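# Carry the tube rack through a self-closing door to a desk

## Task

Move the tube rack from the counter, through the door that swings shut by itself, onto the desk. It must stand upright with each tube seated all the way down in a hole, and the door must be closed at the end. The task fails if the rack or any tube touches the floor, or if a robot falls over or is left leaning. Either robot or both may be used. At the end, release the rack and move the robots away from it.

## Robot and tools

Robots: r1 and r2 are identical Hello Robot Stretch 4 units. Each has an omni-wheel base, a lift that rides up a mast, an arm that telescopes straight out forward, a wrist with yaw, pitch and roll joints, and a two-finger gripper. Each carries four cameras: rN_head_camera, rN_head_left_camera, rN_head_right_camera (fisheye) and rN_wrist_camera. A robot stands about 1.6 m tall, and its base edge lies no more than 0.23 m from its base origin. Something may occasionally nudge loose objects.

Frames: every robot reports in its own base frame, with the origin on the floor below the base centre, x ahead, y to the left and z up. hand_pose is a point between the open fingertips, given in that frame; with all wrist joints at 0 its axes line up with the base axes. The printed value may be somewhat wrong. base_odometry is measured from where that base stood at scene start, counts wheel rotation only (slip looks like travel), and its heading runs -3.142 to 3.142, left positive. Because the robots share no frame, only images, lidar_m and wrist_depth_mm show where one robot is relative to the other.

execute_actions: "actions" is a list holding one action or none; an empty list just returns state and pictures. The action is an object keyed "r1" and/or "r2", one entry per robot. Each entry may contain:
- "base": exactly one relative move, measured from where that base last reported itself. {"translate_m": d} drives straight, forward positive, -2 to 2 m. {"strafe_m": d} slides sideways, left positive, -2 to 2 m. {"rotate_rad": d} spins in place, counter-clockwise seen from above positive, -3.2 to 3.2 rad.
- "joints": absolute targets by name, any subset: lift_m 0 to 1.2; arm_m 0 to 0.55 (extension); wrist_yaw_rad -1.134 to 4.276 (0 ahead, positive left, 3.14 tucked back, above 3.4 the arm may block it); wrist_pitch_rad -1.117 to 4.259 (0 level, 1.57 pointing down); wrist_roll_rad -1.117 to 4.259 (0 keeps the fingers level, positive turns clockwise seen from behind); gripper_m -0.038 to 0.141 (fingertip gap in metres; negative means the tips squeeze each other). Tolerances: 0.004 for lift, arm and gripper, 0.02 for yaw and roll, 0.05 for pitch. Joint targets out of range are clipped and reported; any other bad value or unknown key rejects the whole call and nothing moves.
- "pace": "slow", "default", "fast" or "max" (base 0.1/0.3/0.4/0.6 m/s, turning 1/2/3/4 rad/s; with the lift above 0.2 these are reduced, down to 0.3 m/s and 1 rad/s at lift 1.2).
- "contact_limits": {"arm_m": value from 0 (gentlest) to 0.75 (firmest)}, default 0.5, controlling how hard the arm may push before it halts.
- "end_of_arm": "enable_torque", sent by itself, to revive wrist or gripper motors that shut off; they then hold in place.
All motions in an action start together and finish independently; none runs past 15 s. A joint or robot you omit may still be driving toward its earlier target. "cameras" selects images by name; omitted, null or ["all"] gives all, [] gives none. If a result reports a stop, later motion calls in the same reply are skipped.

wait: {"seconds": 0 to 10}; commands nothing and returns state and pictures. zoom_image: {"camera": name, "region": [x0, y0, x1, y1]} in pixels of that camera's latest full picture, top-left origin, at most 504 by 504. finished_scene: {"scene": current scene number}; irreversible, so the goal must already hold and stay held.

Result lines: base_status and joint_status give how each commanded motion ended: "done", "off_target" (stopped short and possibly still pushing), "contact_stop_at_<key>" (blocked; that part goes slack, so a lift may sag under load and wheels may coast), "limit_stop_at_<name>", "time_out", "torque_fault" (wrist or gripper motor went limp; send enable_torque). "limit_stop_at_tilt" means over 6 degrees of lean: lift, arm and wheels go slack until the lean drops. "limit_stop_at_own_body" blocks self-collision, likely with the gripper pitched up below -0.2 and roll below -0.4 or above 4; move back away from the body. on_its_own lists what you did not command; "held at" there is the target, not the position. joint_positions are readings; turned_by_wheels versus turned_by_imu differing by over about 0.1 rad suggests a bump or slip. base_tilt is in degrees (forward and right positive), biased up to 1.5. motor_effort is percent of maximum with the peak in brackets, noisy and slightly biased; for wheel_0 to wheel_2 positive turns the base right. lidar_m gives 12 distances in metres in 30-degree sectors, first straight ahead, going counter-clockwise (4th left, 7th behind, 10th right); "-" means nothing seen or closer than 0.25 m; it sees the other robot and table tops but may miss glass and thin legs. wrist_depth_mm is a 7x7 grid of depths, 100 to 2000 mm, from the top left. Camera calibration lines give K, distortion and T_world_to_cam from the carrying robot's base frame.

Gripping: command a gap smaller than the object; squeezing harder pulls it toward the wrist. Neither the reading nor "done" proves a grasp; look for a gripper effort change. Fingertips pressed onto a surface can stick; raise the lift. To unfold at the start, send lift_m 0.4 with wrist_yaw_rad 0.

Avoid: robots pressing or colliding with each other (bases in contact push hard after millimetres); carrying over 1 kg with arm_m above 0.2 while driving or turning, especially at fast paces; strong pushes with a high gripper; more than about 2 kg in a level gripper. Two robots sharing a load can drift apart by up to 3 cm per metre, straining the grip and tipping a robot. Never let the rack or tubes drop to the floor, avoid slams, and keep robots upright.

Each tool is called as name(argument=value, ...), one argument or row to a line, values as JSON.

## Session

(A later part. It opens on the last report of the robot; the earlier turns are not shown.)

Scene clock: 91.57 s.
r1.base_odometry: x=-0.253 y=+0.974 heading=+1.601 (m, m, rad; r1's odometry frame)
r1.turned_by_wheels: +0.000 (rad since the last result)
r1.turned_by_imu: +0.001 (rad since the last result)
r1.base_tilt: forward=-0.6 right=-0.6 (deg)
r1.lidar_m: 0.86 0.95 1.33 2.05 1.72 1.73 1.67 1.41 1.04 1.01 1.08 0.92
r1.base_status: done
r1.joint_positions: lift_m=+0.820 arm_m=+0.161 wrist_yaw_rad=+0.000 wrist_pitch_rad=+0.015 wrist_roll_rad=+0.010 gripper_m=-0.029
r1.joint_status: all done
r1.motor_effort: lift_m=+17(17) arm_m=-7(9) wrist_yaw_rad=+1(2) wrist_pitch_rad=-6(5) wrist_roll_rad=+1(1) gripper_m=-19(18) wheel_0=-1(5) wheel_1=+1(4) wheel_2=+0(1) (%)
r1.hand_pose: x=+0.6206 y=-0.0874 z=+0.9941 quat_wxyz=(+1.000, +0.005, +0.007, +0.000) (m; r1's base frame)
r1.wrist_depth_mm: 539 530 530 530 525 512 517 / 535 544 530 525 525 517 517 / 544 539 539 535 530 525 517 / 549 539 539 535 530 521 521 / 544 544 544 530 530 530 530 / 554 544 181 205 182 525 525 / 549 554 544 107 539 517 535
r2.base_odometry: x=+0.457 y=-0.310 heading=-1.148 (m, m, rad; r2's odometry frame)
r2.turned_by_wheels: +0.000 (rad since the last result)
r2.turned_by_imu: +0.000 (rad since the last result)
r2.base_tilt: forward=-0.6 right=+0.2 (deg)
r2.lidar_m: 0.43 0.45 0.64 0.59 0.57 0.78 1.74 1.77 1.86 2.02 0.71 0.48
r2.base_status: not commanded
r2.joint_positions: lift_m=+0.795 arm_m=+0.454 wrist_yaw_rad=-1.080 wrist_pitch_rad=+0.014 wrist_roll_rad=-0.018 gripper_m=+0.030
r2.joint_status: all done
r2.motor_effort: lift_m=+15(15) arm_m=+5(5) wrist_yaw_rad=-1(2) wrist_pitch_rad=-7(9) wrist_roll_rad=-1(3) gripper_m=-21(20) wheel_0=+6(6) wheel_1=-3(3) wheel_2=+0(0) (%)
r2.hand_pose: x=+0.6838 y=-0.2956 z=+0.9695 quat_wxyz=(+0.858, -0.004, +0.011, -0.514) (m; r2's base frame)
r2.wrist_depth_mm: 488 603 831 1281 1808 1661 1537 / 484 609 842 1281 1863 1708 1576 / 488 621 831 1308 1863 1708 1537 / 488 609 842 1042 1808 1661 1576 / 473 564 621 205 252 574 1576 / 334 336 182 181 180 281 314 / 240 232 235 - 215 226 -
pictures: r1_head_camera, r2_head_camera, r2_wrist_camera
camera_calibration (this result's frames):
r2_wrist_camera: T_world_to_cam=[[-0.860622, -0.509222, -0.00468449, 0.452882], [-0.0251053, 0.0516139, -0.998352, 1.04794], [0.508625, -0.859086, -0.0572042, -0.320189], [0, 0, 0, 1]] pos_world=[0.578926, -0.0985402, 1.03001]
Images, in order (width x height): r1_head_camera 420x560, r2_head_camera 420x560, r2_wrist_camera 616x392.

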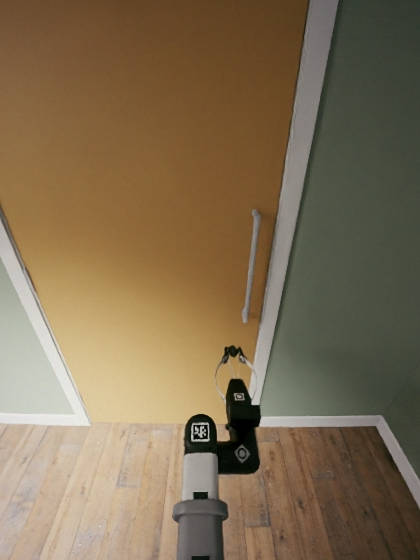

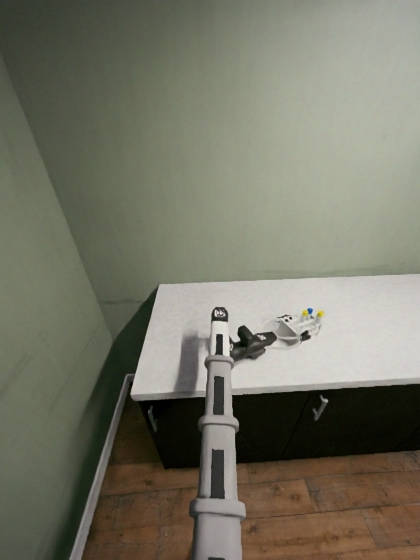

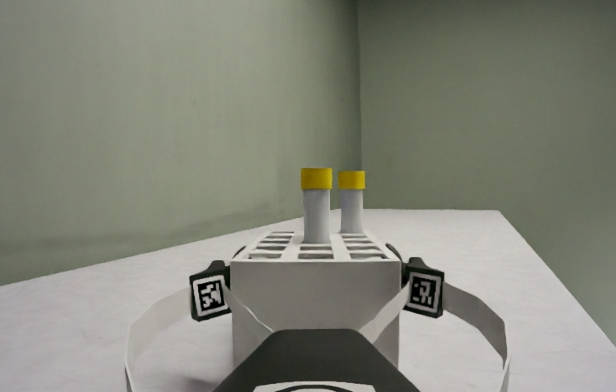

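execute_actions(
  actions=[
    {"r1":{"base":{"strafe_m":-0.078},"joints":{"gripper_m":0.06}},"r2":{"joints":{"lift_m":0.85,"gripper_m":0.015},"pace":"slow"}},
  ],
  cameras=["r2_wrist_camera","r2_head_camera"],
)

execute_actions(
  actions=[
    {"r1":{"base":{"translate_m":0.28}}},
  ],
  cameras=["r1_wrist_camera"],
)

execute_actions(
  actions=[
    {"r1":{"joints":{"gripper_m":-0.038}},"r2":{"joints":{"arm_m":0.02},"pace":"slow"}},
  ],
  cameras=["r1_wrist_camera","r2_wrist_camera"],
)

Scene clock: 100.23 s.
r1.base_odometry: x=-0.175 y=+0.976 heading=+1.602 (m, m, rad; r1's odometry frame)
r1.turned_by_wheels: +0.000 (rad since the last result)
r1.turned_by_imu: +0.002 (rad since the last result)
r1.base_tilt: forward=-0.6 right=-0.6 (deg)
r1.lidar_m: 0.85 0.92 1.34 2.14 1.82 1.71 1.67 1.31 0.96 0.94 0.98 0.94
r1.base_status: done
r1.joint_positions: lift_m=+0.820 arm_m=+0.161 wrist_yaw_rad=+0.000 wrist_pitch_rad=+0.015 wrist_roll_rad=+0.010 gripper_m=+0.060
r1.joint_status: all done
r1.motor_effort: lift_m=+17(17) arm_m=-6(7) wrist_yaw_rad=+0(2) wrist_pitch_rad=-5(6) wrist_roll_rad=+0(0) gripper_m=-4(22) wheel_0=-1(6) wheel_1=+2(8) wheel_2=+1(2) (%)
r1.hand_pose: x=+0.6205 y=-0.0874 z=+0.9941 quat_wxyz=(+1.000, +0.005, +0.007, +0.000) (m; r1's base frame)
r1.wrist_depth_mm: 544 530 525 525 517 517 512 / 544 535 535 521 521 517 512 / 544 539 530 530 521 517 521 / 544 535 539 530 525 521 517 / 549 544 535 530 521 525 521 / 554 544 192 539 201 530 521 / 549 549 549 106 521 530 525
r2.base_odometry: x=+0.457 y=-0.310 heading=-1.148 (m, m, rad; r2's odometry frame)
r2.turned_by_wheels: +0.000 (rad since the last result)
r2.turned_by_imu: +0.000 (rad since the last result)
r2.base_tilt: forward=-0.5 right=+0.2 (deg)
r2.lidar_m: 0.44 0.45 0.64 0.57 0.59 0.77 1.76 1.84 2.18 2.02 0.71 0.46
r2.base_status: not commanded
r2.joint_positions: lift_m=+0.850 arm_m=+0.454 wrist_yaw_rad=-1.080 wrist_pitch_rad=+0.015 wrist_roll_rad=-0.018 gripper_m=+0.015
r2.joint_status: all done
r2.motor_effort: lift_m=+23(23) arm_m=+5(6) wrist_yaw_rad=+0(0) wrist_pitch_rad=-11(11) wrist_roll_rad=-2(2) gripper_m=-23(21) wheel_0=+6(6) wheel_1=-3(3) wheel_2=+0(0) (%)
r2.hand_pose: x=+0.6838 y=-0.2956 z=+1.0235 quat_wxyz=(+0.858, -0.004, +0.011, -0.514) (m; r2's base frame)
r2.wrist_depth_mm: 488 603 820 1281 1863 1618 1537 / 484 603 831 1308 1808 1708 1537 / 488 615 854 1308 1863 1708 1537 / 488 603 842 1042 1756 1661 1576 / 488 621 759 200 268 842 1576 / 466 449 180 176 175 392 1537 / 351 334 338 - 315 325 338
pictures: r2_head_camera, r2_wrist_camera
camera_calibration (this result's frames):
r2_wrist_camera: T_world_to_cam=[[-0.860625, -0.509218, -0.00473597, 0.453193], [-0.0256611, 0.0526542, -0.998283, 1.10249], [0.508593, -0.859026, -0.0583826, -0.315849], [0, 0, 0, 1]] pos_world=[0.578958, -0.098599, 1.0843]
Images, in order (width x height): r2_head_camera 420x560, r2_wrist_camera 616x392.

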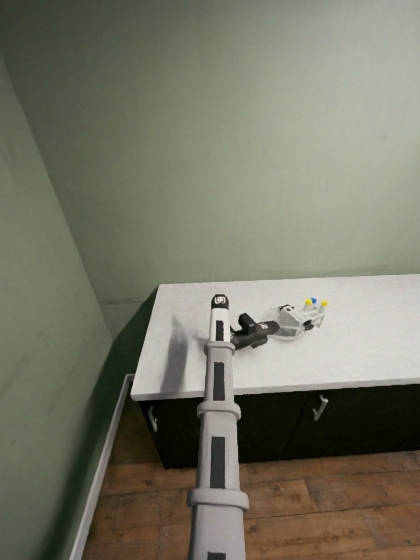

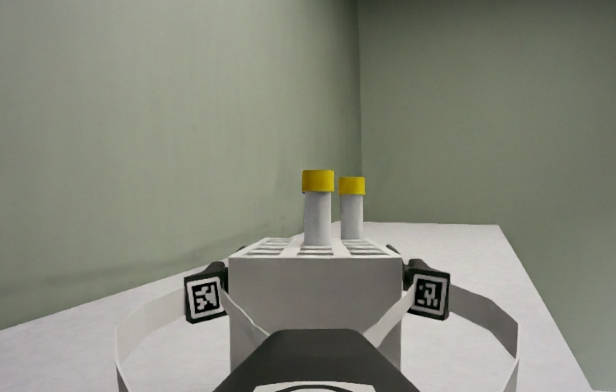

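Scene clock: 102.63 s.
r1.base_odometry: x=-0.184 y=+1.256 heading=+1.602 (m, m, rad; r1's odometry frame)
r1.turned_by_wheels: +0.000 (rad since the last result)
r1.turned_by_imu: +0.000 (rad since the last result)
r1.base_tilt: forward=-0.6 right=-0.6 (deg)
r1.lidar_m: 0.56 0.65 0.92 2.13 1.97 2.02 1.95 1.35 1.00 0.95 0.88 0.61
r1.base_status: done
r1.joint_positions: lift_m=+0.820 arm_m=+0.161 wrist_yaw_rad=+0.000 wrist_pitch_rad=+0.015 wrist_roll_rad=+0.010 gripper_m=+0.060
r1.joint_status: not commanded
r1.motor_effort: lift_m=+17(17) arm_m=-7(7) wrist_yaw_rad=+1(1) wrist_pitch_rad=-6(6) wrist_roll_rad=-1(0) gripper_m=-3(6) wheel_0=+1(4) wheel_1=+0(3) wheel_2=+0(9) (%)
r1.hand_pose: x=+0.6205 y=-0.0874 z=+0.9941 quat_wxyz=(+1.000, +0.005, +0.007, +0.000) (m; r1's base frame)
r1.wrist_depth_mm: 253 251 248 246 245 230 240 / 254 252 249 248 247 231 241 / 255 253 250 250 247 233 242 / 255 254 251 250 249 233 244 / 257 256 253 251 250 235 245 / 257 257 192 186 200 236 247 / 260 258 256 106 252 236 248
r2.base_odometry: x=+0.457 y=-0.310 heading=-1.148 (m, m, rad; r2's odometry frame)
r2.turned_by_wheels: +0.000 (rad since the last result)
r2.turned_by_imu: +0.000 (rad since the last result)
r2.base_tilt: forward=-0.5 right=+0.3 (deg)
r2.lidar_m: 0.44 0.45 0.64 0.57 0.59 0.79 1.76 1.99 2.00 2.03 0.72 0.49
r2.base_status: not commanded
r2.joint_positions: lift_m=+0.850 arm_m=+0.454 wrist_yaw_rad=-1.080 wrist_pitch_rad=+0.015 wrist_roll_rad=-0.018 gripper_m=+0.015
r2.joint_status: not commanded
r2.motor_effort: lift_m=+23(23) arm_m=+5(5) wrist_yaw_rad=+0(1) wrist_pitch_rad=-10(10) wrist_roll_rad=-3(2) gripper_m=-19(23) wheel_0=+6(6) wheel_1=-3(3) wheel_2=+0(0) (%)
r2.hand_pose: x=+0.6838 y=-0.2956 z=+1.0235 quat_wxyz=(+0.858, -0.004, +0.011, -0.514) (m; r2's base frame)
r2.wrist_depth_mm: 488 609 831 1281 1863 1661 1537 / 480 609 831 1281 1921 1708 1499 / 488 609 820 1336 1863 1661 1537 / 484 609 842 1042 1863 1708 1618 / 488 609 759 201 268 831 1537 / 469 449 180 175 176 392 1618 / 349 340 340 - 314 329 338
pictures: r1_wrist_camera
camera_calibration (this result's frames):
r1_wrist_camera: T_world_to_cam=[[0.0211674, -0.999678, 0.0140067, -0.110851], [-0.0315787, -0.0146714, -0.999394, 1.0606], [0.999277, 0.0207122, -0.0318791, -0.362761], [0, 0, 0, 1]] pos_world=[0.398338, -0.0877407, 1.04995]
Images, in order (width x height): r1_wrist_camera 616x392.

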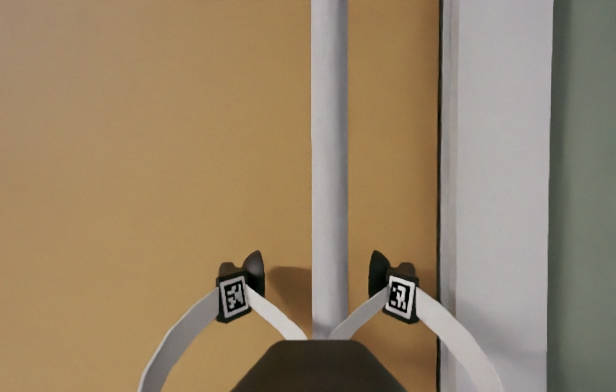

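Scene clock: 108.27 s.
r1.base_odometry: x=-0.184 y=+1.256 heading=+1.601 (m, m, rad; r1's odometry frame)
r1.turned_by_wheels: +0.000 (rad since the last result)
r1.turned_by_imu: +0.001 (rad since the last result)
r1.base_tilt: forward=-0.6 right=-0.6 (deg)
r1.lidar_m: 0.56 0.64 0.93 2.14 1.97 2.04 1.95 1.34 1.00 0.96 0.87 0.63
r1.base_status: not commanded
r1.joint_positions: lift_m=+0.820 arm_m=+0.161 wrist_yaw_rad=+0.002 wrist_pitch_rad=+0.015 wrist_roll_rad=+0.010 gripper_m=-0.037
r1.joint_status: all done
r1.motor_effort: lift_m=+17(17) arm_m=-7(7) wrist_yaw_rad=-7(10) wrist_pitch_rad=-7(7) wrist_roll_rad=+1(0) gripper_m=-26(26) wheel_0=-5(5) wheel_1=-3(3) wheel_2=+5(5) (%)
r1.hand_pose: x=+0.6207 y=-0.0868 z=+0.9940 quat_wxyz=(+1.000, +0.005, +0.008, +0.001) (m; r1's base frame)
r1.wrist_depth_mm: 247 246 244 183 240 229 240 / 248 246 244 243 241 229 242 / 251 248 246 244 242 230 241 / 251 250 249 245 243 232 243 / 252 252 248 209 244 234 244 / 254 251 179 183 179 234 246 / 255 253 251 106 247 235 248
r2.base_odometry: x=+0.457 y=-0.310 heading=-1.148 (m, m, rad; r2's odometry frame)
r2.turned_by_wheels: +0.000 (rad since the last result)
r2.turned_by_imu: +0.000 (rad since the last result)
r2.base_tilt: forward=-0.5 right=+0.3 (deg)
r2.lidar_m: 0.43 0.44 0.64 0.57 0.59 0.78 1.72 1.99 2.00 2.01 0.36 0.49
r2.base_status: not commanded
r2.joint_positions: lift_m=+0.850 arm_m=+0.021 wrist_yaw_rad=-1.080 wrist_pitch_rad=+0.015 wrist_roll_rad=-0.018 gripper_m=+0.015
r2.joint_status: all done
r2.motor_effort: lift_m=+23(23) arm_m=-5(7) wrist_yaw_rad=+0(1) wrist_pitch_rad=-10(10) wrist_roll_rad=-2(2) gripper_m=-21(19) wheel_0=+6(6) wheel_1=-3(3) wheel_2=+0(1) (%)
r2.hand_pose: x=+0.2507 y=-0.2956 z=+1.0235 quat_wxyz=(+0.858, -0.004, +0.011, -0.514) (m; r2's base frame)
r2.wrist_depth_mm: 904 1118 1499 - 1808 1661 1576 / 878 1118 1537 - 1863 1708 1576 / 878 1138 1537 - 1921 1708 1618 / 917 1138 1537 1983 1863 1756 1618 / 842 931 917 200 268 1808 1618 / 496 459 180 176 176 1661 1661 / 357 384 496 - 1863 1756 1576
pictures: r1_wrist_camera, r2_wrist_camera
camera_calibration (this result's frames):
r1_wrist_camera: T_world_to_cam=[[0.0235341, -0.999625, 0.014019, -0.111649], [-0.0318958, -0.0147665, -0.999382, 1.06069], [0.999214, 0.0230724, -0.0322314, -0.362389], [0, 0, 0, 1]] pos_world=[0.398563, -0.0875828, 1.04992]
r2_wrist_camera: T_world_to_cam=[[-0.860595, -0.509268, -0.00473607, 0.0803883], [-0.0256641, 0.0526527, -0.998283, 1.09137], [0.508643, -0.858996, -0.0583825, -0.0955503], [0, 0, 0, 1]] pos_world=[0.145792, -0.0986017, 1.0843]
Images, in order (width x height): r1_wrist_camera 616x392, r2_wrist_camera 616x392.

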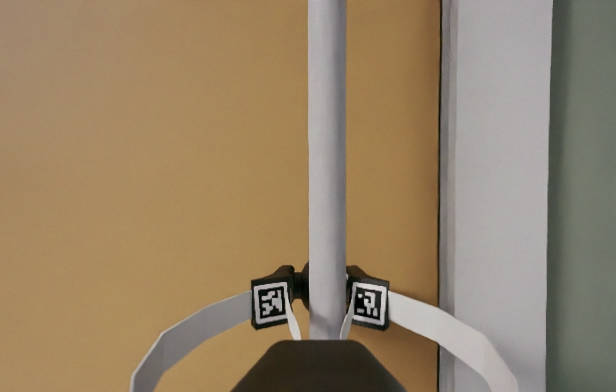

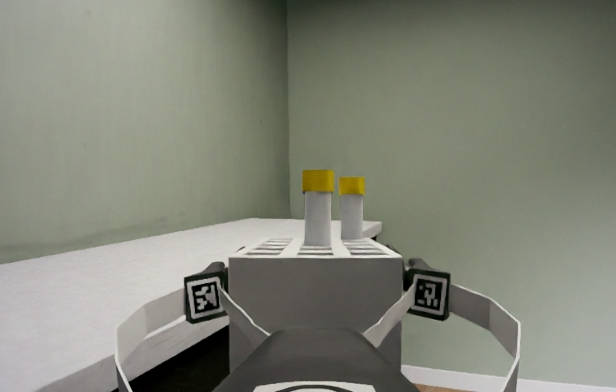

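execute_actions(
  actions=[
    {"r1":{"base":{"translate_m":-0.1},"pace":"slow"},"r2":{"base":{"translate_m":-0.4}}},
  ],
  cameras=[],
)

execute_actions(
  actions=[
    {"r1":{"base":{"strafe_m":0.035},"pace":"slow"},"r2":{"base":{"translate_m":-0.3}}},
  ],
  cameras=[],
)

execute_actions(
  actions=[
    {"r1":{"base":{"translate_m":-0.1},"pace":"slow"},"r2":{"base":{"translate_m":-0.4}}},
  ],
  cameras=[],
)

execute_actions(
  actions=[
    {"r1":{"base":{"strafe_m":0.04},"pace":"slow"},"r2":{"base":{"translate_m":-0.3}}},
  ],
  cameras=["r1_wrist_camera","r1_head_camera"],
)

Scene clock: 116.67 s.
r1.base_odometry: x=-0.181 y=+1.157 heading=+1.603 (m, m, rad; r1's odometry frame)
r1.turned_by_wheels: +0.001 (rad since the last result)
r1.turned_by_imu: +0.003 (rad since the last result)
r1.base_tilt: forward=-0.6 right=-0.6 (deg)
r1.lidar_m: 0.55 0.66 1.06 2.13 1.65 1.64 1.84 1.34 1.00 0.94 1.00 0.74
r1.base_status: done
r1.joint_positions: lift_m=+0.820 arm_m=+0.161 wrist_yaw_rad=+0.015 wrist_pitch_rad=+0.015 wrist_roll_rad=+0.010 gripper_m=-0.037
r1.joint_status: not commanded
r1.on_its_own: wrist_yaw_rad is at rest, and its effort (-44) is outside its rest range (-13 to +13)
r1.motor_effort: lift_m=+17(17) arm_m=-6(6) wrist_yaw_rad=-44(44) wrist_pitch_rad=-6(6) wrist_roll_rad=+0(0) gripper_m=-26(26) wheel_0=+3(10) wheel_1=-2(6) wheel_2=+13(15) (%)
r1.hand_pose: x=+0.6218 y=-0.0829 z=+0.9940 quat_wxyz=(+1.000, +0.005, +0.008, +0.008) (m; r1's base frame)
r1.wrist_depth_mm: 278 265 253 238 233 322 329 / 279 266 255 239 234 324 330 / 282 270 255 240 235 325 332 / 283 270 257 243 236 325 334 / 285 270 259 204 236 327 336 / 287 274 179 182 180 332 336 / 289 271 262 107 238 235 340
r2.base_odometry: x=+0.293 y=+0.055 heading=-1.149 (m, m, rad; r2's odometry frame)
r2.turned_by_wheels: +0.000 (rad since the last result)
r2.turned_by_imu: +0.001 (rad since the last result)
r2.base_tilt: forward=-0.6 right=+0.2 (deg)
r2.lidar_m: 0.83 0.84 0.60 0.53 0.55 0.73 1.61 1.82 1.65 2.06 0.36 0.92
r2.base_status: done
r2.joint_positions: lift_m=+0.850 arm_m=+0.021 wrist_yaw_rad=-1.080 wrist_pitch_rad=+0.015 wrist_roll_rad=-0.018 gripper_m=+0.015
r2.joint_status: not commanded
r2.motor_effort: lift_m=+23(23) arm_m=-5(5) wrist_yaw_rad=+0(1) wrist_pitch_rad=-10(10) wrist_roll_rad=-2(2) gripper_m=-24(23) wheel_0=-5(7) wheel_1=-1(5) wheel_2=+1(12) (%)
r2.hand_pose: x=+0.2506 y=-0.2956 z=+1.0235 quat_wxyz=(+0.858, -0.004, +0.011, -0.514) (m; r2's base frame)
r2.wrist_depth_mm: 1308 1576 - - 1921 1708 1618 / 1255 1537 - - 1921 1756 1661 / 1255 1576 - - 1983 1756 1618 / 1281 1618 - 1708 1921 1756 1661 / 917 960 1078 200 267 1756 1661 / 699 820 180 176 175 1756 1661 / 707 866 1078 - 1983 1808 1661
pictures: none
No camera images: the call's "cameras" was empty. Leave "cameras" out to get every camera's image.

Scene clock: 119.13 s.
r1.base_odometry: x=-0.216 y=+1.156 heading=+1.601 (m, m, rad; r1's odometry frame)
r1.turned_by_wheels: -0.002 (rad since the last result)
r1.turned_by_imu: -0.002 (rad since the last result)
r1.base_tilt: forward=-0.6 right=-0.5 (deg)
r1.lidar_m: 0.56 0.67 1.03 2.10 1.51 1.45 1.85 1.38 1.04 0.99 1.01 0.63
r1.base_status: done
r1.joint_positions: lift_m=+0.820 arm_m=+0.161 wrist_yaw_rad=-0.012 wrist_pitch_rad=+0.015 wrist_roll_rad=+0.010 gripper_m=-0.037
r1.joint_status: not commanded
r1.on_its_own: wrist_yaw_rad is at rest, and its effort (+36) is outside its rest range (-13 to +13)
r1.motor_effort: lift_m=+17(17) arm_m=-6(7) wrist_yaw_rad=+36(44) wrist_pitch_rad=-6(6) wrist_roll_rad=+2(3) gripper_m=-23(26) wheel_0=-18(16) wheel_1=-5(4) wheel_2=-2(13) (%)
r1.hand_pose: x=+0.6194 y=-0.0910 z=+0.9940 quat_wxyz=(+1.000, +0.005, +0.008, -0.006) (m; r1's base frame)
r1.wrist_depth_mm: 266 259 251 241 235 334 342 / 268 259 251 244 236 332 343 / 271 260 252 244 236 332 349 / 272 263 254 246 236 336 349 / 276 264 255 247 237 340 353 / 276 266 254 182 178 340 355 / 276 266 257 106 240 237 353
r2.base_odometry: x=+0.170 y=+0.329 heading=-1.149 (m, m, rad; r2's odometry frame)
r2.turned_by_wheels: +0.000 (rad since the last result)
r2.turned_by_imu: +0.001 (rad since the last result)
r2.base_tilt: forward=-0.6 right=+0.3 (deg)
r2.lidar_m: 1.12 0.83 0.56 0.51 0.53 0.66 1.49 2.01 1.47 2.07 0.38 1.23
r2.base_status: done
r2.joint_positions: lift_m=+0.850 arm_m=+0.021 wrist_yaw_rad=-1.080 wrist_pitch_rad=+0.015 wrist_roll_rad=-0.018 gripper_m=+0.015
r2.joint_status: not commanded
r2.motor_effort: lift_m=+23(23) arm_m=-6(5) wrist_yaw_rad=+0(1) wrist_pitch_rad=-10(11) wrist_roll_rad=-3(2) gripper_m=-20(19) wheel_0=-3(8) wheel_1=-3(5) wheel_2=+1(10) (%)
r2.hand_pose: x=+0.2506 y=-0.2956 z=+1.0236 quat_wxyz=(+0.858, -0.004, +0.011, -0.514) (m; r2's base frame)
r2.wrist_depth_mm: 1537 1921 - - 1921 1808 1661 / 1537 1983 - - 1983 1808 1618 / 1537 1921 - - 1983 1756 1708 / 1576 1863 - - 1983 1863 1661 / 1025 1308 1537 200 267 1808 1618 / 991 1138 180 176 175 1756 1661 / 976 1205 1499 - 1921 1863 1618
pictures: none
No camera images: the call's "cameras" was empty. Leave "cameras" out to get every camera's image.

Scene clock: 121.93 s.
r1.base_odometry: x=-0.213 y=+1.056 heading=+1.601 (m, m, rad; r1's odometry frame)
r1.turned_by_wheels: +0.001 (rad since the last result)
r1.turned_by_imu: -0.001 (rad since the last result)
r1.base_tilt: forward=-0.5 right=-0.6 (deg)
r1.lidar_m: 0.56 0.72 1.19 2.08 2.21 1.18 1.75 1.36 1.04 0.98 1.03 0.60
r1.base_status: done
r1.joint_positions: lift_m=+0.820 arm_m=+0.161 wrist_yaw_rad=+0.011 wrist_pitch_rad=+0.015 wrist_roll_rad=+0.010 gripper_m=-0.037
r1.joint_status: not commanded
r1.on_its_own: wrist_yaw_rad is at rest, and its effort (-30) is outside its rest range (-13 to +13)
r1.motor_effort: lift_m=+17(17) arm_m=-6(7) wrist_yaw_rad=-30(37) wrist_pitch_rad=-6(7) wrist_roll_rad=+1(2) gripper_m=-26(28) wheel_0=+0(18) wheel_1=-3(9) wheel_2=+12(15) (%)
r1.hand_pose: x=+0.6214 y=-0.0843 z=+0.9940 quat_wxyz=(+1.000, +0.005, +0.008, +0.005) (m; r1's base frame)
r1.wrist_depth_mm: 310 286 264 238 229 433 427 / 312 289 266 240 230 430 433 / 317 289 267 241 232 436 430 / 317 291 270 244 233 439 436 / 320 294 270 193 235 439 436 / 320 294 179 181 179 439 439 / 322 296 274 106 233 226 439
r2.base_odometry: x=+0.007 y=+0.693 heading=-1.150 (m, m, rad; r2's odometry frame)
r2.turned_by_wheels: +0.000 (rad since the last result)
r2.turned_by_imu: +0.001 (rad since the last result)
r2.base_tilt: forward=-0.6 right=+0.3 (deg)
r2.lidar_m: 1.53 0.75 0.52 0.47 0.48 0.62 1.37 1.59 1.21 1.25 0.38 1.67
r2.base_status: done
r2.joint_positions: lift_m=+0.850 arm_m=+0.021 wrist_yaw_rad=-1.080 wrist_pitch_rad=+0.015 wrist_roll_rad=-0.018 gripper_m=+0.015
r2.joint_status: not commanded
r2.motor_effort: lift_m=+23(23) arm_m=-5(5) wrist_yaw_rad=-1(1) wrist_pitch_rad=-11(10) wrist_roll_rad=-3(2) gripper_m=-22(18) wheel_0=-4(11) wheel_1=-1(6) wheel_2=-1(10) (%)
r2.hand_pose: x=+0.2506 y=-0.2956 z=+1.0235 quat_wxyz=(+0.858, -0.004, +0.011, -0.514) (m; r2's base frame)
r2.wrist_depth_mm: 1921 - - - 1983 1808 1499 / 1921 - - - 1983 1756 1576 / 1983 - - - 1921 1708 1618 / 1863 - - - 1983 1863 1661 / 1336 1708 - 200 270 1808 1618 / 1308 1576 179 176 176 1756 1618 / 1366 1661 - - - 1921 1576
pictures: none
No camera images: the call's "cameras" was empty. Leave "cameras" out to get every camera's image.

Scene clock: 124.40 s.
r1.base_odometry: x=-0.253 y=+1.055 heading=+1.599 (m, m, rad; r1's odometry frame)
r1.turned_by_wheels: -0.003 (rad since the last result)
r1.turned_by_imu: -0.003 (rad since the last result)
r1.base_tilt: forward=-0.6 right=-0.6 (deg)
r1.lidar_m: 0.53 0.75 1.20 2.06 2.15 1.00 1.13 1.41 1.07 1.03 1.09 0.61
r1.base_status: done
r1.joint_positions: lift_m=+0.820 arm_m=+0.161 wrist_yaw_rad=-0.019 wrist_pitch_rad=+0.015 wrist_roll_rad=+0.009 gripper_m=-0.037
r1.joint_status: not commanded
r1.on_its_own: wrist_yaw_rad is at rest, and its effort (+56) is outside its rest range (-13 to +13)
r1.motor_effort: lift_m=+17(17) arm_m=-6(7) wrist_yaw_rad=+56(57) wrist_pitch_rad=-6(6) wrist_roll_rad=+2(3) gripper_m=-19(25) wheel_0=-23(21) wheel_1=-5(6) wheel_2=-7(9) (%)
r1.hand_pose: x=+0.6188 y=-0.0930 z=+0.9940 quat_wxyz=(+1.000, +0.005, +0.008, -0.010) (m; r1's base frame)
r1.wrist_depth_mm: 298 278 262 246 229 224 449 / 298 279 263 246 230 224 452 / 300 282 263 248 229 227 455 / 303 283 265 250 230 227 459 / 306 285 266 249 231 229 459 / 307 286 263 185 177 226 462 / 309 287 267 107 236 226 459
r2.base_odometry: x=-0.116 y=+0.967 heading=-1.150 (m, m, rad; r2's odometry frame)
r2.turned_by_wheels: +0.000 (rad since the last result)
r2.turned_by_imu: +0.001 (rad since the last result)
r2.base_tilt: forward=-0.6 right=+0.2 (deg)
r2.lidar_m: 1.85 0.72 0.48 0.44 0.44 0.60 1.26 1.30 1.69 1.11 0.38 1.98
r2.base_status: done
r2.joint_positions: lift_m=+0.850 arm_m=+0.021 wrist_yaw_rad=-1.080 wrist_pitch_rad=+0.015 wrist_roll_rad=-0.018 gripper_m=+0.015
r2.joint_status: not commanded
r2.motor_effort: lift_m=+23(23) arm_m=-5(4) wrist_yaw_rad=+0(1) wrist_pitch_rad=-10(11) wrist_roll_rad=-3(2) gripper_m=-19(21) wheel_0=-4(10) wheel_1=-2(7) wheel_2=+0(10) (%)
r2.hand_pose: x=+0.2506 y=-0.2956 z=+1.0235 quat_wxyz=(+0.858, -0.004, +0.011, -0.514) (m; r2's base frame)
r2.wrist_depth_mm: - - - - 1983 1708 1537 / - - - - - 1708 1576 / - - - - - 1756 1537 / - - - - - 1808 1576 / 1661 - - 200 268 1808 1576 / 1618 1863 180 176 176 1708 1618 / 1661 - - - 1983 1808 1576
pictures: r1_head_camera, r1_wrist_camera
camera_calibration (this result's frames):
r1_wrist_camera: T_world_to_cam=[[0.00198858, -0.999887, 0.0148854, -0.105358], [-0.0321519, -0.0149416, -0.999371, 1.06069], [0.999481, 0.00150873, -0.032178, -0.362541], [0, 0, 0, 1]] pos_world=[0.396665, -0.0889511, 1.04993]
Images, in order (width x height): r1_head_camera 420x560, r1_wrist_camera 616x392.

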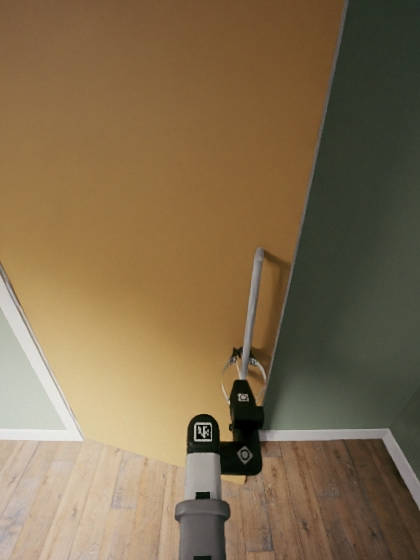

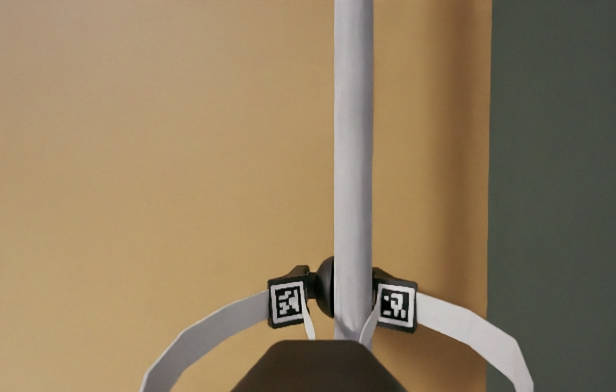

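execute_actions(
  actions=[
    {"r1":{"base":{"translate_m":-0.1},"pace":"slow"},"r2":{"base":{"translate_m":-0.4}}},
  ],
  cameras=[],
)

execute_actions(
  actions=[
    {"r1":{"base":{"strafe_m":0.065},"joints":{"arm_m":0.12},"pace":"slow"},"r2":{"base":{"translate_m":-0.3}}},
  ],
  cameras=[],
)

execute_actions(
  actions=[
    {"r1":{"base":{"strafe_m":0.04},"joints":{"arm_m":0.06},"pace":"slow"},"r2":{"base":{"rotate_rad":-1.48},"pace":"slow"}},
  ],
  cameras=["r1_wrist_camera","r2_head_camera"],
)

Scene clock: 134.00 s.
r1.base_odometry: x=-0.250 y=+0.956 heading=+1.600 (m, m, rad; r1's odometry frame)
r1.turned_by_wheels: +0.001 (rad since the last result)
r1.turned_by_imu: +0.001 (rad since the last result)
r1.base_tilt: forward=-0.6 right=-0.6 (deg)
r1.lidar_m: 0.55 0.77 1.35 2.05 2.14 1.71 0.86 1.41 1.06 1.03 1.06 0.60
r1.base_status: done
r1.joint_positions: lift_m=+0.820 arm_m=+0.161 wrist_yaw_rad=+0.015 wrist_pitch_rad=+0.015 wrist_roll_rad=+0.010 gripper_m=-0.037
r1.joint_status: not commanded
r1.on_its_own: wrist_yaw_rad is at rest, and its effort (-43) is outside its rest range (-13 to +13)
r1.motor_effort: lift_m=+17(17) arm_m=-6(6) wrist_yaw_rad=-43(58) wrist_pitch_rad=-5(6) wrist_roll_rad=+2(3) gripper_m=-27(24) wheel_0=+1(27) wheel_1=-1(9) wheel_2=+13(14) (%)
r1.hand_pose: x=+0.6218 y=-0.0830 z=+0.9940 quat_wxyz=(+1.000, +0.005, +0.008, +0.008) (m; r1's base frame)
r1.wrist_depth_mm: 362 315 278 237 225 535 521 / 366 320 281 240 227 535 521 / 370 320 282 241 228 530 530 / 373 322 282 241 229 535 530 / 375 327 286 192 229 535 539 / 377 325 179 181 180 544 535 / 382 329 289 107 228 217 539
r2.base_odometry: x=-0.279 y=+1.332 heading=-1.150 (m, m, rad; r2's odometry frame)
r2.turned_by_wheels: +0.000 (rad since the last result)
r2.turned_by_imu: +0.001 (rad since the last result)
r2.base_tilt: forward=-0.6 right=+0.3 (deg)
r2.lidar_m: 2.23 0.66 0.43 0.40 0.42 0.54 0.90 0.88 1.14 1.06 0.36 2.39
r2.base_status: done
r2.joint_positions: lift_m=+0.850 arm_m=+0.021 wrist_yaw_rad=-1.080 wrist_pitch_rad=+0.015 wrist_roll_rad=-0.018 gripper_m=+0.015
r2.joint_status: not commanded
r2.motor_effort: lift_m=+23(23) arm_m=-5(5) wrist_yaw_rad=-1(0) wrist_pitch_rad=-11(11) wrist_roll_rad=-2(3) gripper_m=-21(20) wheel_0=-3(7) wheel_1=-2(6) wheel_2=+1(9) (%)
r2.hand_pose: x=+0.2506 y=-0.2956 z=+1.0235 quat_wxyz=(+0.858, -0.004, +0.011, -0.514) (m; r2's base frame)
r2.wrist_depth_mm: - - - - 1983 1060 1756 / - - - - 1921 1618 1756 / - - - - 1983 904 1756 / - - - - 1921 931 1756 / - - - 199 268 1708 1756 / - - 180 176 175 917 1808 / - - - - 1863 1708 1808
pictures: none
No camera images: the call's "cameras" was empty. Leave "cameras" out to get every camera's image.

Scene clock: 136.47 s.
r1.base_odometry: x=-0.315 y=+0.954 heading=+1.597 (m, m, rad; r1's odometry frame)
r1.turned_by_wheels: -0.002 (rad since the last result)
r1.turned_by_imu: -0.003 (rad since the last result)
r1.base_tilt: forward=-0.6 right=-0.5 (deg)
r1.lidar_m: 0.53 0.75 1.32 1.99 2.08 1.72 0.94 0.94 1.13 1.08 1.13 0.56
r1.base_status: done
r1.joint_positions: lift_m=+0.820 arm_m=+0.122 wrist_yaw_rad=-0.020 wrist_pitch_rad=+0.015 wrist_roll_rad=+0.009 gripper_m=-0.037
r1.joint_status: all done
r1.on_its_own: wrist_yaw_rad is at rest, and its effort (+59) is outside its rest range (-13 to +13)
r1.motor_effort: lift_m=+17(17) arm_m=-8(16) wrist_yaw_rad=+59(58) wrist_pitch_rad=-6(6) wrist_roll_rad=+3(4) gripper_m=-19(24) wheel_0=-18(20) wheel_1=-5(3) wheel_2=-7(10) (%)
r1.hand_pose: x=+0.5791 y=-0.0931 z=+0.9940 quat_wxyz=(+1.000, +0.005, +0.008, -0.010) (m; r1's base frame)
r1.wrist_depth_mm: 368 320 283 253 223 211 597 / 377 325 283 255 224 211 597 / 379 325 289 256 224 213 597 / 379 330 289 257 225 214 591 / 387 329 291 258 227 216 609 / 387 332 283 185 176 211 603 / 389 334 289 106 229 214 609
r2.base_odometry: x=-0.402 y=+1.606 heading=-1.151 (m, m, rad; r2's odometry frame)
r2.turned_by_wheels: +0.000 (rad since the last result)
r2.turned_by_imu: +0.001 (rad since the last result)
r2.base_tilt: forward=-0.6 right=+0.2 (deg)
r2.lidar_m: 2.40 0.59 0.42 0.37 0.38 0.51 0.60 0.60 0.75 1.77 0.36 2.72
r2.base_status: done
r2.joint_positions: lift_m=+0.850 arm_m=+0.021 wrist_yaw_rad=-1.080 wrist_pitch_rad=+0.015 wrist_roll_rad=-0.018 gripper_m=+0.015
r2.joint_status: not commanded
r2.motor_effort: lift_m=+22(23) arm_m=-5(5) wrist_yaw_rad=-1(0) wrist_pitch_rad=-10(11) wrist_roll_rad=-2(2) gripper_m=-23(23) wheel_0=-4(10) wheel_1=-1(7) wheel_2=+1(12) (%)
r2.hand_pose: x=+0.2506 y=-0.2956 z=+1.0235 quat_wxyz=(+0.858, -0.004, +0.011, -0.514) (m; r2's base frame)
r2.wrist_depth_mm: - - - 1160 1661 1863 1756 / - - - - 1808 1863 1756 / - - - - 1661 1863 1756 / - - - - 1708 1983 1756 / - - - 200 270 1983 1808 / - - 180 177 176 1863 1808 / - - - - 1708 1983 1808
pictures: none
No camera images: the call's "cameras" was empty. Leave "cameras" out to get every camera's image.

Scene clock: 139.23 s.
r1.base_odometry: x=-0.354 y=+0.953 heading=+1.595 (m, m, rad; r1's odometry frame)
r1.turned_by_wheels: -0.002 (rad since the last result)
r1.turned_by_imu: -0.015 (rad since the last result)
r1.base_tilt: forward=-0.6 right=-0.6 (deg)
r1.lidar_m: 0.45 0.71 1.31 1.95 2.04 1.72 1.33 1.18 1.17 1.13 1.17 0.47
r1.base_status: done
r1.joint_positions: lift_m=+0.820 arm_m=+0.062 wrist_yaw_rad=-0.015 wrist_pitch_rad=+0.016 wrist_roll_rad=+0.009 gripper_m=-0.037
r1.joint_status: all done
r1.on_its_own: wrist_yaw_rad is at rest, and its effort (+44) is outside its rest range (-13 to +13)
r1.motor_effort: lift_m=+17(17) arm_m=-9(14) wrist_yaw_rad=+44(61) wrist_pitch_rad=-7(8) wrist_roll_rad=+2(2) gripper_m=-20(23) wheel_0=-15(25) wheel_1=-2(3) wheel_2=-6(2) (%)
r1.hand_pose: x=+0.5197 y=-0.0917 z=+0.9939 quat_wxyz=(+1.000, +0.005, +0.008, -0.007) (m; r1's base frame)
r1.wrist_depth_mm: 415 347 293 256 224 208 654 / 424 349 298 257 224 208 661 / 427 349 298 259 226 208 654 / 430 355 300 260 228 208 661 / 430 355 301 263 227 211 668 / 436 357 290 182 176 206 668 / 436 362 300 106 227 211 668
r2.base_odometry: x=-0.401 y=+1.606 heading=-2.630 (m, m, rad; r2's odometry frame)
r2.turned_by_wheels: -1.479 (rad since the last result)
r2.turned_by_imu: -1.496 (rad since the last result)
r2.base_tilt: forward=-0.6 right=+0.2 (deg)
r2.lidar_m: 1.31 1.19 2.63 1.49 0.56 0.41 0.37 0.38 0.54 0.59 0.37 0.83
r2.base_status: done
r2.joint_positions: lift_m=+0.850 arm_m=+0.021 wrist_yaw_rad=-1.080 wrist_pitch_rad=+0.015 wrist_roll_rad=-0.018 gripper_m=+0.015
r2.joint_status: not commanded
r2.motor_effort: lift_m=+23(23) arm_m=-4(5) wrist_yaw_rad=-1(1) wrist_pitch_rad=-10(10) wrist_roll_rad=-2(3) gripper_m=-22(23) wheel_0=+6(10) wheel_1=+2(5) wheel_2=+4(5) (%)
r2.hand_pose: x=+0.2506 y=-0.2956 z=+1.0235 quat_wxyz=(+0.858, -0.004, +0.011, -0.514) (m; r2's base frame)
r2.wrist_depth_mm: 976 809 676 574 512 455 427 / 1008 798 668 585 517 462 430 / 1008 820 676 591 525 462 430 / 1042 820 691 574 517 466 436 / 1025 842 683 200 268 469 433 / 1060 798 180 176 176 452 436 / 1060 831 723 - 484 473 439
pictures: r1_wrist_camera, r2_head_camera
camera_calibration (this result's frames):
r1_wrist_camera: T_world_to_cam=[[0.00645756, -0.99987, 0.0147762, -0.106091], [-0.0325702, -0.0149789, -0.999357, 1.05758], [0.999449, 0.00597215, -0.0326626, -0.262567], [0, 0, 0, 1]] pos_world=[0.297553, -0.0886674, 1.0499]
Images, in order (width x height): r1_wrist_camera 616x392, r2_head_camera 420x560.

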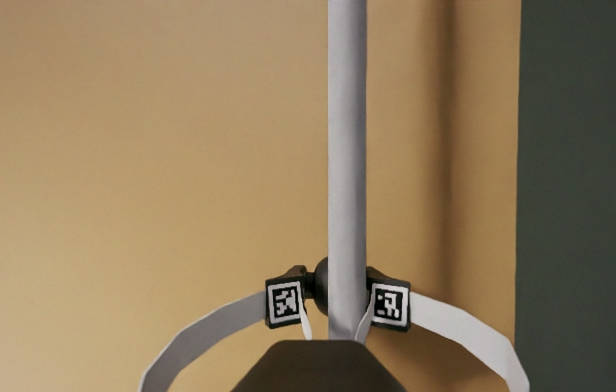

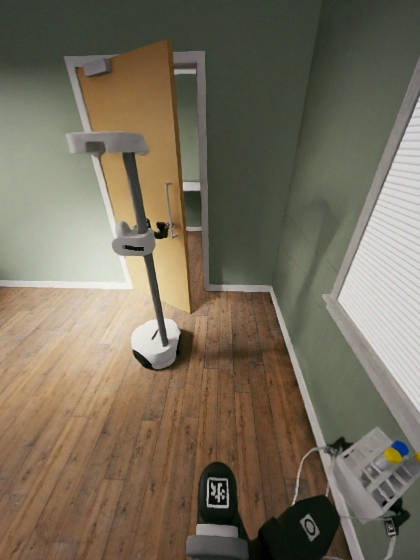

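execute_actions(
  actions=[
    {"r1":{"base":{"strafe_m":0.06},"joints":{"arm_m":0.045,"wrist_yaw_rad":-0.15},"pace":"slow"},"r2":{"joints":{"wrist_yaw_rad":-0.6},"pace":"slow"}},
  ],
  cameras=[],
)

execute_actions(
  actions=[
    {"r1":{"base":{"strafe_m":0.062},"joints":{"arm_m":0.03,"wrist_yaw_rad":-0.3},"pace":"slow"},"r2":{"joints":{"wrist_yaw_rad":-0.15},"pace":"slow"}},
  ],
  cameras=[],
)

execute_actions(
  actions=[
    {"r1":{"base":{"strafe_m":0.068},"joints":{"arm_m":0.015,"wrist_yaw_rad":-0.45},"pace":"slow"},"r2":{"base":{"strafe_m":-0.15},"joints":{"wrist_yaw_rad":0.25},"pace":"slow"}},
  ],
  cameras=["r1_wrist_camera","r2_head_camera"],
)

Scene clock: 152.00 s.
r1.base_odometry: x=-0.414 y=+0.952 heading=+1.594 (m, m, rad; r1's odometry frame)
r1.turned_by_wheels: -0.001 (rad since the last result)
r1.turned_by_imu: +0.000 (rad since the last result)
r1.base_tilt: forward=-0.6 right=-0.6 (deg)
r1.lidar_m: 0.50 0.74 1.31 1.90 1.99 1.75 1.64 1.18 1.23 1.18 1.25 0.43
r1.base_status: done
r1.joint_positions: lift_m=+0.820 arm_m=+0.046 wrist_yaw_rad=-0.165 wrist_pitch_rad=+0.016 wrist_roll_rad=+0.010 gripper_m=-0.037
r1.joint_status: all done
r1.on_its_own: wrist_yaw_rad is at rest, and its effort (+45) is outside its rest range (-13 to +13)
r1.motor_effort: lift_m=+17(17) arm_m=-9(14) wrist_yaw_rad=+45(59) wrist_pitch_rad=-7(8) wrist_roll_rad=+2(2) gripper_m=-23(27) wheel_0=-15(15) wheel_1=-1(7) wheel_2=-4(10) (%)
r1.hand_pose: x=+0.4876 y=-0.1336 z=+0.9939 quat_wxyz=(+0.997, +0.005, +0.007, -0.082) (m; r1's base frame)
r1.wrist_depth_mm: 357 314 278 252 227 215 778 / 359 317 279 252 227 216 778 / 359 317 282 254 228 216 798 / 366 317 283 256 229 218 788 / 364 320 286 252 230 219 798 / 373 322 276 183 176 216 798 / 375 324 285 107 230 216 809
r2.base_odometry: x=-0.401 y=+1.606 heading=-2.630 (m, m, rad; r2's odometry frame)
r2.turned_by_wheels: +0.000 (rad since the last result)
r2.turned_by_imu: +0.000 (rad since the last result)
r2.base_tilt: forward=-0.6 right=+0.3 (deg)
r2.lidar_m: 1.70 1.20 2.62 1.48 0.55 0.40 0.36 0.39 0.56 0.60 0.59 0.45
r2.base_status: not commanded
r2.joint_positions: lift_m=+0.850 arm_m=+0.021 wrist_yaw_rad=-0.600 wrist_pitch_rad=+0.015 wrist_roll_rad=-0.018 gripper_m=+0.015
r2.joint_status: all done
r2.motor_effort: lift_m=+23(23) arm_m=-5(5) wrist_yaw_rad=+1(6) wrist_pitch_rad=-10(11) wrist_roll_rad=-3(2) gripper_m=-23(21) wheel_0=+6(6) wheel_1=+3(2) wheel_2=+4(4) (%)
r2.hand_pose: x=+0.3804 y=-0.2351 z=+1.0235 quat_wxyz=(+0.955, -0.006, +0.010, -0.296) (m; r2's base frame)
r2.wrist_depth_mm: 1618 1863 1430 904 661 517 439 / 1661 1808 1464 917 668 525 452 / 1661 1863 1464 931 676 535 449 / 1661 1863 1499 854 668 535 452 / 1661 1863 1397 200 270 535 449 / 1661 1808 180 176 176 488 455 / 1708 1921 1756 - 609 521 452
pictures: none
No camera images: the call's "cameras" was empty. Leave "cameras" out to get every camera's image.

Scene clock: 153.73 s.
r1.base_odometry: x=-0.476 y=+0.950 heading=+1.593 (m, m, rad; r1's odometry frame)
r1.turned_by_wheels: -0.001 (rad since the last result)
r1.turned_by_imu: -0.001 (rad since the last result)
r1.base_tilt: forward=-0.6 right=-0.6 (deg)
r1.lidar_m: 0.49 0.75 1.30 1.82 1.93 1.74 1.66 1.10 1.08 1.24 1.28 0.40
r1.base_status: done
r1.joint_positions: lift_m=+0.820 arm_m=+0.031 wrist_yaw_rad=-0.314 wrist_pitch_rad=+0.015 wrist_roll_rad=+0.010 gripper_m=-0.037
r1.joint_status: all done
r1.on_its_own: wrist_yaw_rad is at rest, and its effort (+41) is outside its rest range (-13 to +13)
r1.motor_effort: lift_m=+17(17) arm_m=-8(16) wrist_yaw_rad=+41(53) wrist_pitch_rad=-7(8) wrist_roll_rad=+2(2) gripper_m=-21(27) wheel_0=-15(15) wheel_1=+0(5) wheel_2=-4(13) (%)
r1.hand_pose: x=+0.4496 y=-0.1723 z=+0.9940 quat_wxyz=(+0.988, +0.006, +0.007, -0.157) (m; r1's base frame)
r1.wrist_depth_mm: 317 291 267 248 229 222 976 / 320 293 270 249 229 224 991 / 322 294 270 250 229 224 976 / 322 297 272 250 231 224 991 / 324 298 273 250 233 226 1025 / 329 298 266 184 177 224 991 / 330 300 273 106 234 224 1008
r2.base_odometry: x=-0.401 y=+1.606 heading=-2.630 (m, m, rad; r2's odometry frame)
r2.turned_by_wheels: +0.000 (rad since the last result)
r2.turned_by_imu: +0.000 (rad since the last result)
r2.base_tilt: forward=-0.6 right=+0.2 (deg)
r2.lidar_m: 0.50 1.25 2.62 1.49 0.54 0.39 0.35 0.38 0.57 0.60 0.58 0.53
r2.base_status: not commanded
r2.joint_positions: lift_m=+0.850 arm_m=+0.021 wrist_yaw_rad=-0.150 wrist_pitch_rad=+0.015 wrist_roll_rad=-0.018 gripper_m=+0.015
r2.joint_status: all done
r2.motor_effort: lift_m=+23(23) arm_m=-5(5) wrist_yaw_rad=+1(6) wrist_pitch_rad=-10(10) wrist_roll_rad=-2(3) gripper_m=-20(23) wheel_0=+6(6) wheel_1=+2(3) wheel_2=+4(4) (%)
r2.hand_pose: x=+0.4639 y=-0.1296 z=+1.0235 quat_wxyz=(+0.997, -0.008, +0.008, -0.075) (m; r2's base frame)
r2.wrist_depth_mm: 1576 1464 1921 1921 1397 809 621 / 1756 1430 - 1983 1430 809 621 / 1708 1499 1983 - 1464 842 627 / 1182 1499 1983 - 1336 842 634 / 1708 1537 1983 200 268 842 634 / 1808 1499 180 177 176 676 615 / 1808 1537 - - 1138 866 654
pictures: none
No camera images: the call's "cameras" was empty. Leave "cameras" out to get every camera's image.

Scene clock: 156.37 s.
r1.base_odometry: x=-0.543 y=+0.949 heading=+1.591 (m, m, rad; r1's odometry frame)
r1.turned_by_wheels: -0.002 (rad since the last result)
r1.turned_by_imu: -0.001 (rad since the last result)
r1.base_tilt: forward=-0.6 right=-0.6 (deg)
r1.lidar_m: 0.50 0.78 1.31 1.76 1.86 1.72 1.65 1.32 1.12 1.31 1.34 0.39
r1.base_status: done
r1.joint_positions: lift_m=+0.820 arm_m=+0.016 wrist_yaw_rad=-0.465 wrist_pitch_rad=+0.015 wrist_roll_rad=+0.010 gripper_m=-0.037
r1.joint_status: all done
r1.on_its_own: wrist_yaw_rad is at rest, and its effort (+43) is outside its rest range (-13 to +13)
r1.motor_effort: lift_m=+17(17) arm_m=-7(13) wrist_yaw_rad=+43(63) wrist_pitch_rad=-6(7) wrist_roll_rad=+2(2) gripper_m=-26(29) wheel_0=-14(17) wheel_1=+0(7) wheel_2=-6(12) (%)
r1.hand_pose: x=+0.4058 y=-0.2075 z=+0.9940 quat_wxyz=(+0.973, +0.006, +0.006, -0.230) (m; r1's base frame)
r1.wrist_depth_mm: 290 273 258 245 230 1098 1118 / 293 277 259 246 232 1138 1118 / 296 278 263 247 234 1078 1138 / 297 279 263 249 234 1098 1138 / 297 279 263 248 235 1118 1118 / 298 282 259 182 176 1118 1138 / 301 282 265 107 236 231 1160
r2.base_odometry: x=-0.475 y=+1.737 heading=-2.630 (m, m, rad; r2's odometry frame)
r2.turned_by_wheels: +0.000 (rad since the last result)
r2.turned_by_imu: +0.000 (rad since the last result)
r2.base_tilt: forward=-0.6 right=+0.3 (deg)
r2.lidar_m: 0.50 1.33 2.81 1.49 0.55 0.41 0.37 0.39 0.47 0.45 0.45 0.61
r2.base_status: done
r2.joint_positions: lift_m=+0.850 arm_m=+0.021 wrist_yaw_rad=+0.250 wrist_pitch_rad=+0.015 wrist_roll_rad=-0.018 gripper_m=+0.015
r2.joint_status: all done
r2.motor_effort: lift_m=+23(23) arm_m=-5(5) wrist_yaw_rad=+0(10) wrist_pitch_rad=-11(10) wrist_roll_rad=-2(2) gripper_m=-20(21) wheel_0=+5(9) wheel_1=-4(7) wheel_2=-1(1) (%)
r2.hand_pose: x=+0.4929 y=-0.0134 z=+1.0235 quat_wxyz=(+0.992, -0.010, +0.006, +0.125) (m; r2's base frame)
r2.wrist_depth_mm: - 1160 1808 - 1921 1756 960 / - - 1863 - 1863 1756 976 / - - 1921 - 1863 1808 991 / - 1160 1618 1983 1863 1808 991 / - - 1661 200 268 1808 1025 / - - 180 176 176 1281 991 / - - - - 1921 1808 960
pictures: r1_wrist_camera, r2_head_camera
camera_calibration (this result's frames):
r1_wrist_camera: T_world_to_cam=[[-0.429156, -0.903111, 0.0146904, -0.0241942], [-0.0352313, 0.000485503, -0.999379, 1.05663], [0.902543, -0.429407, -0.0320261, -0.19971], [0, 0, 0, 1]] pos_world=[0.20709, -0.10812, 1.04994]
Images, in order (width x height): r1_wrist_camera 616x392, r2_head_camera 420x560.

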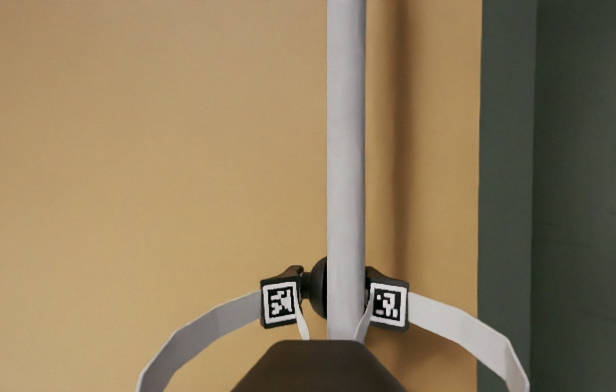

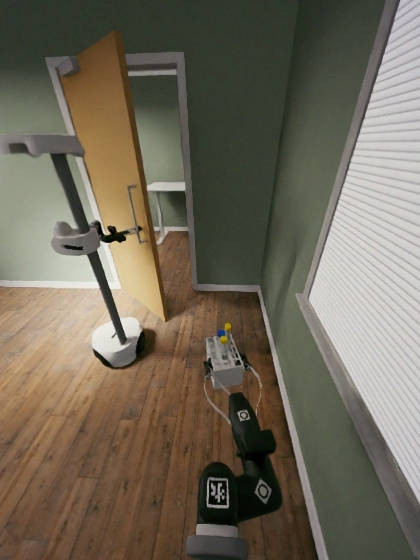

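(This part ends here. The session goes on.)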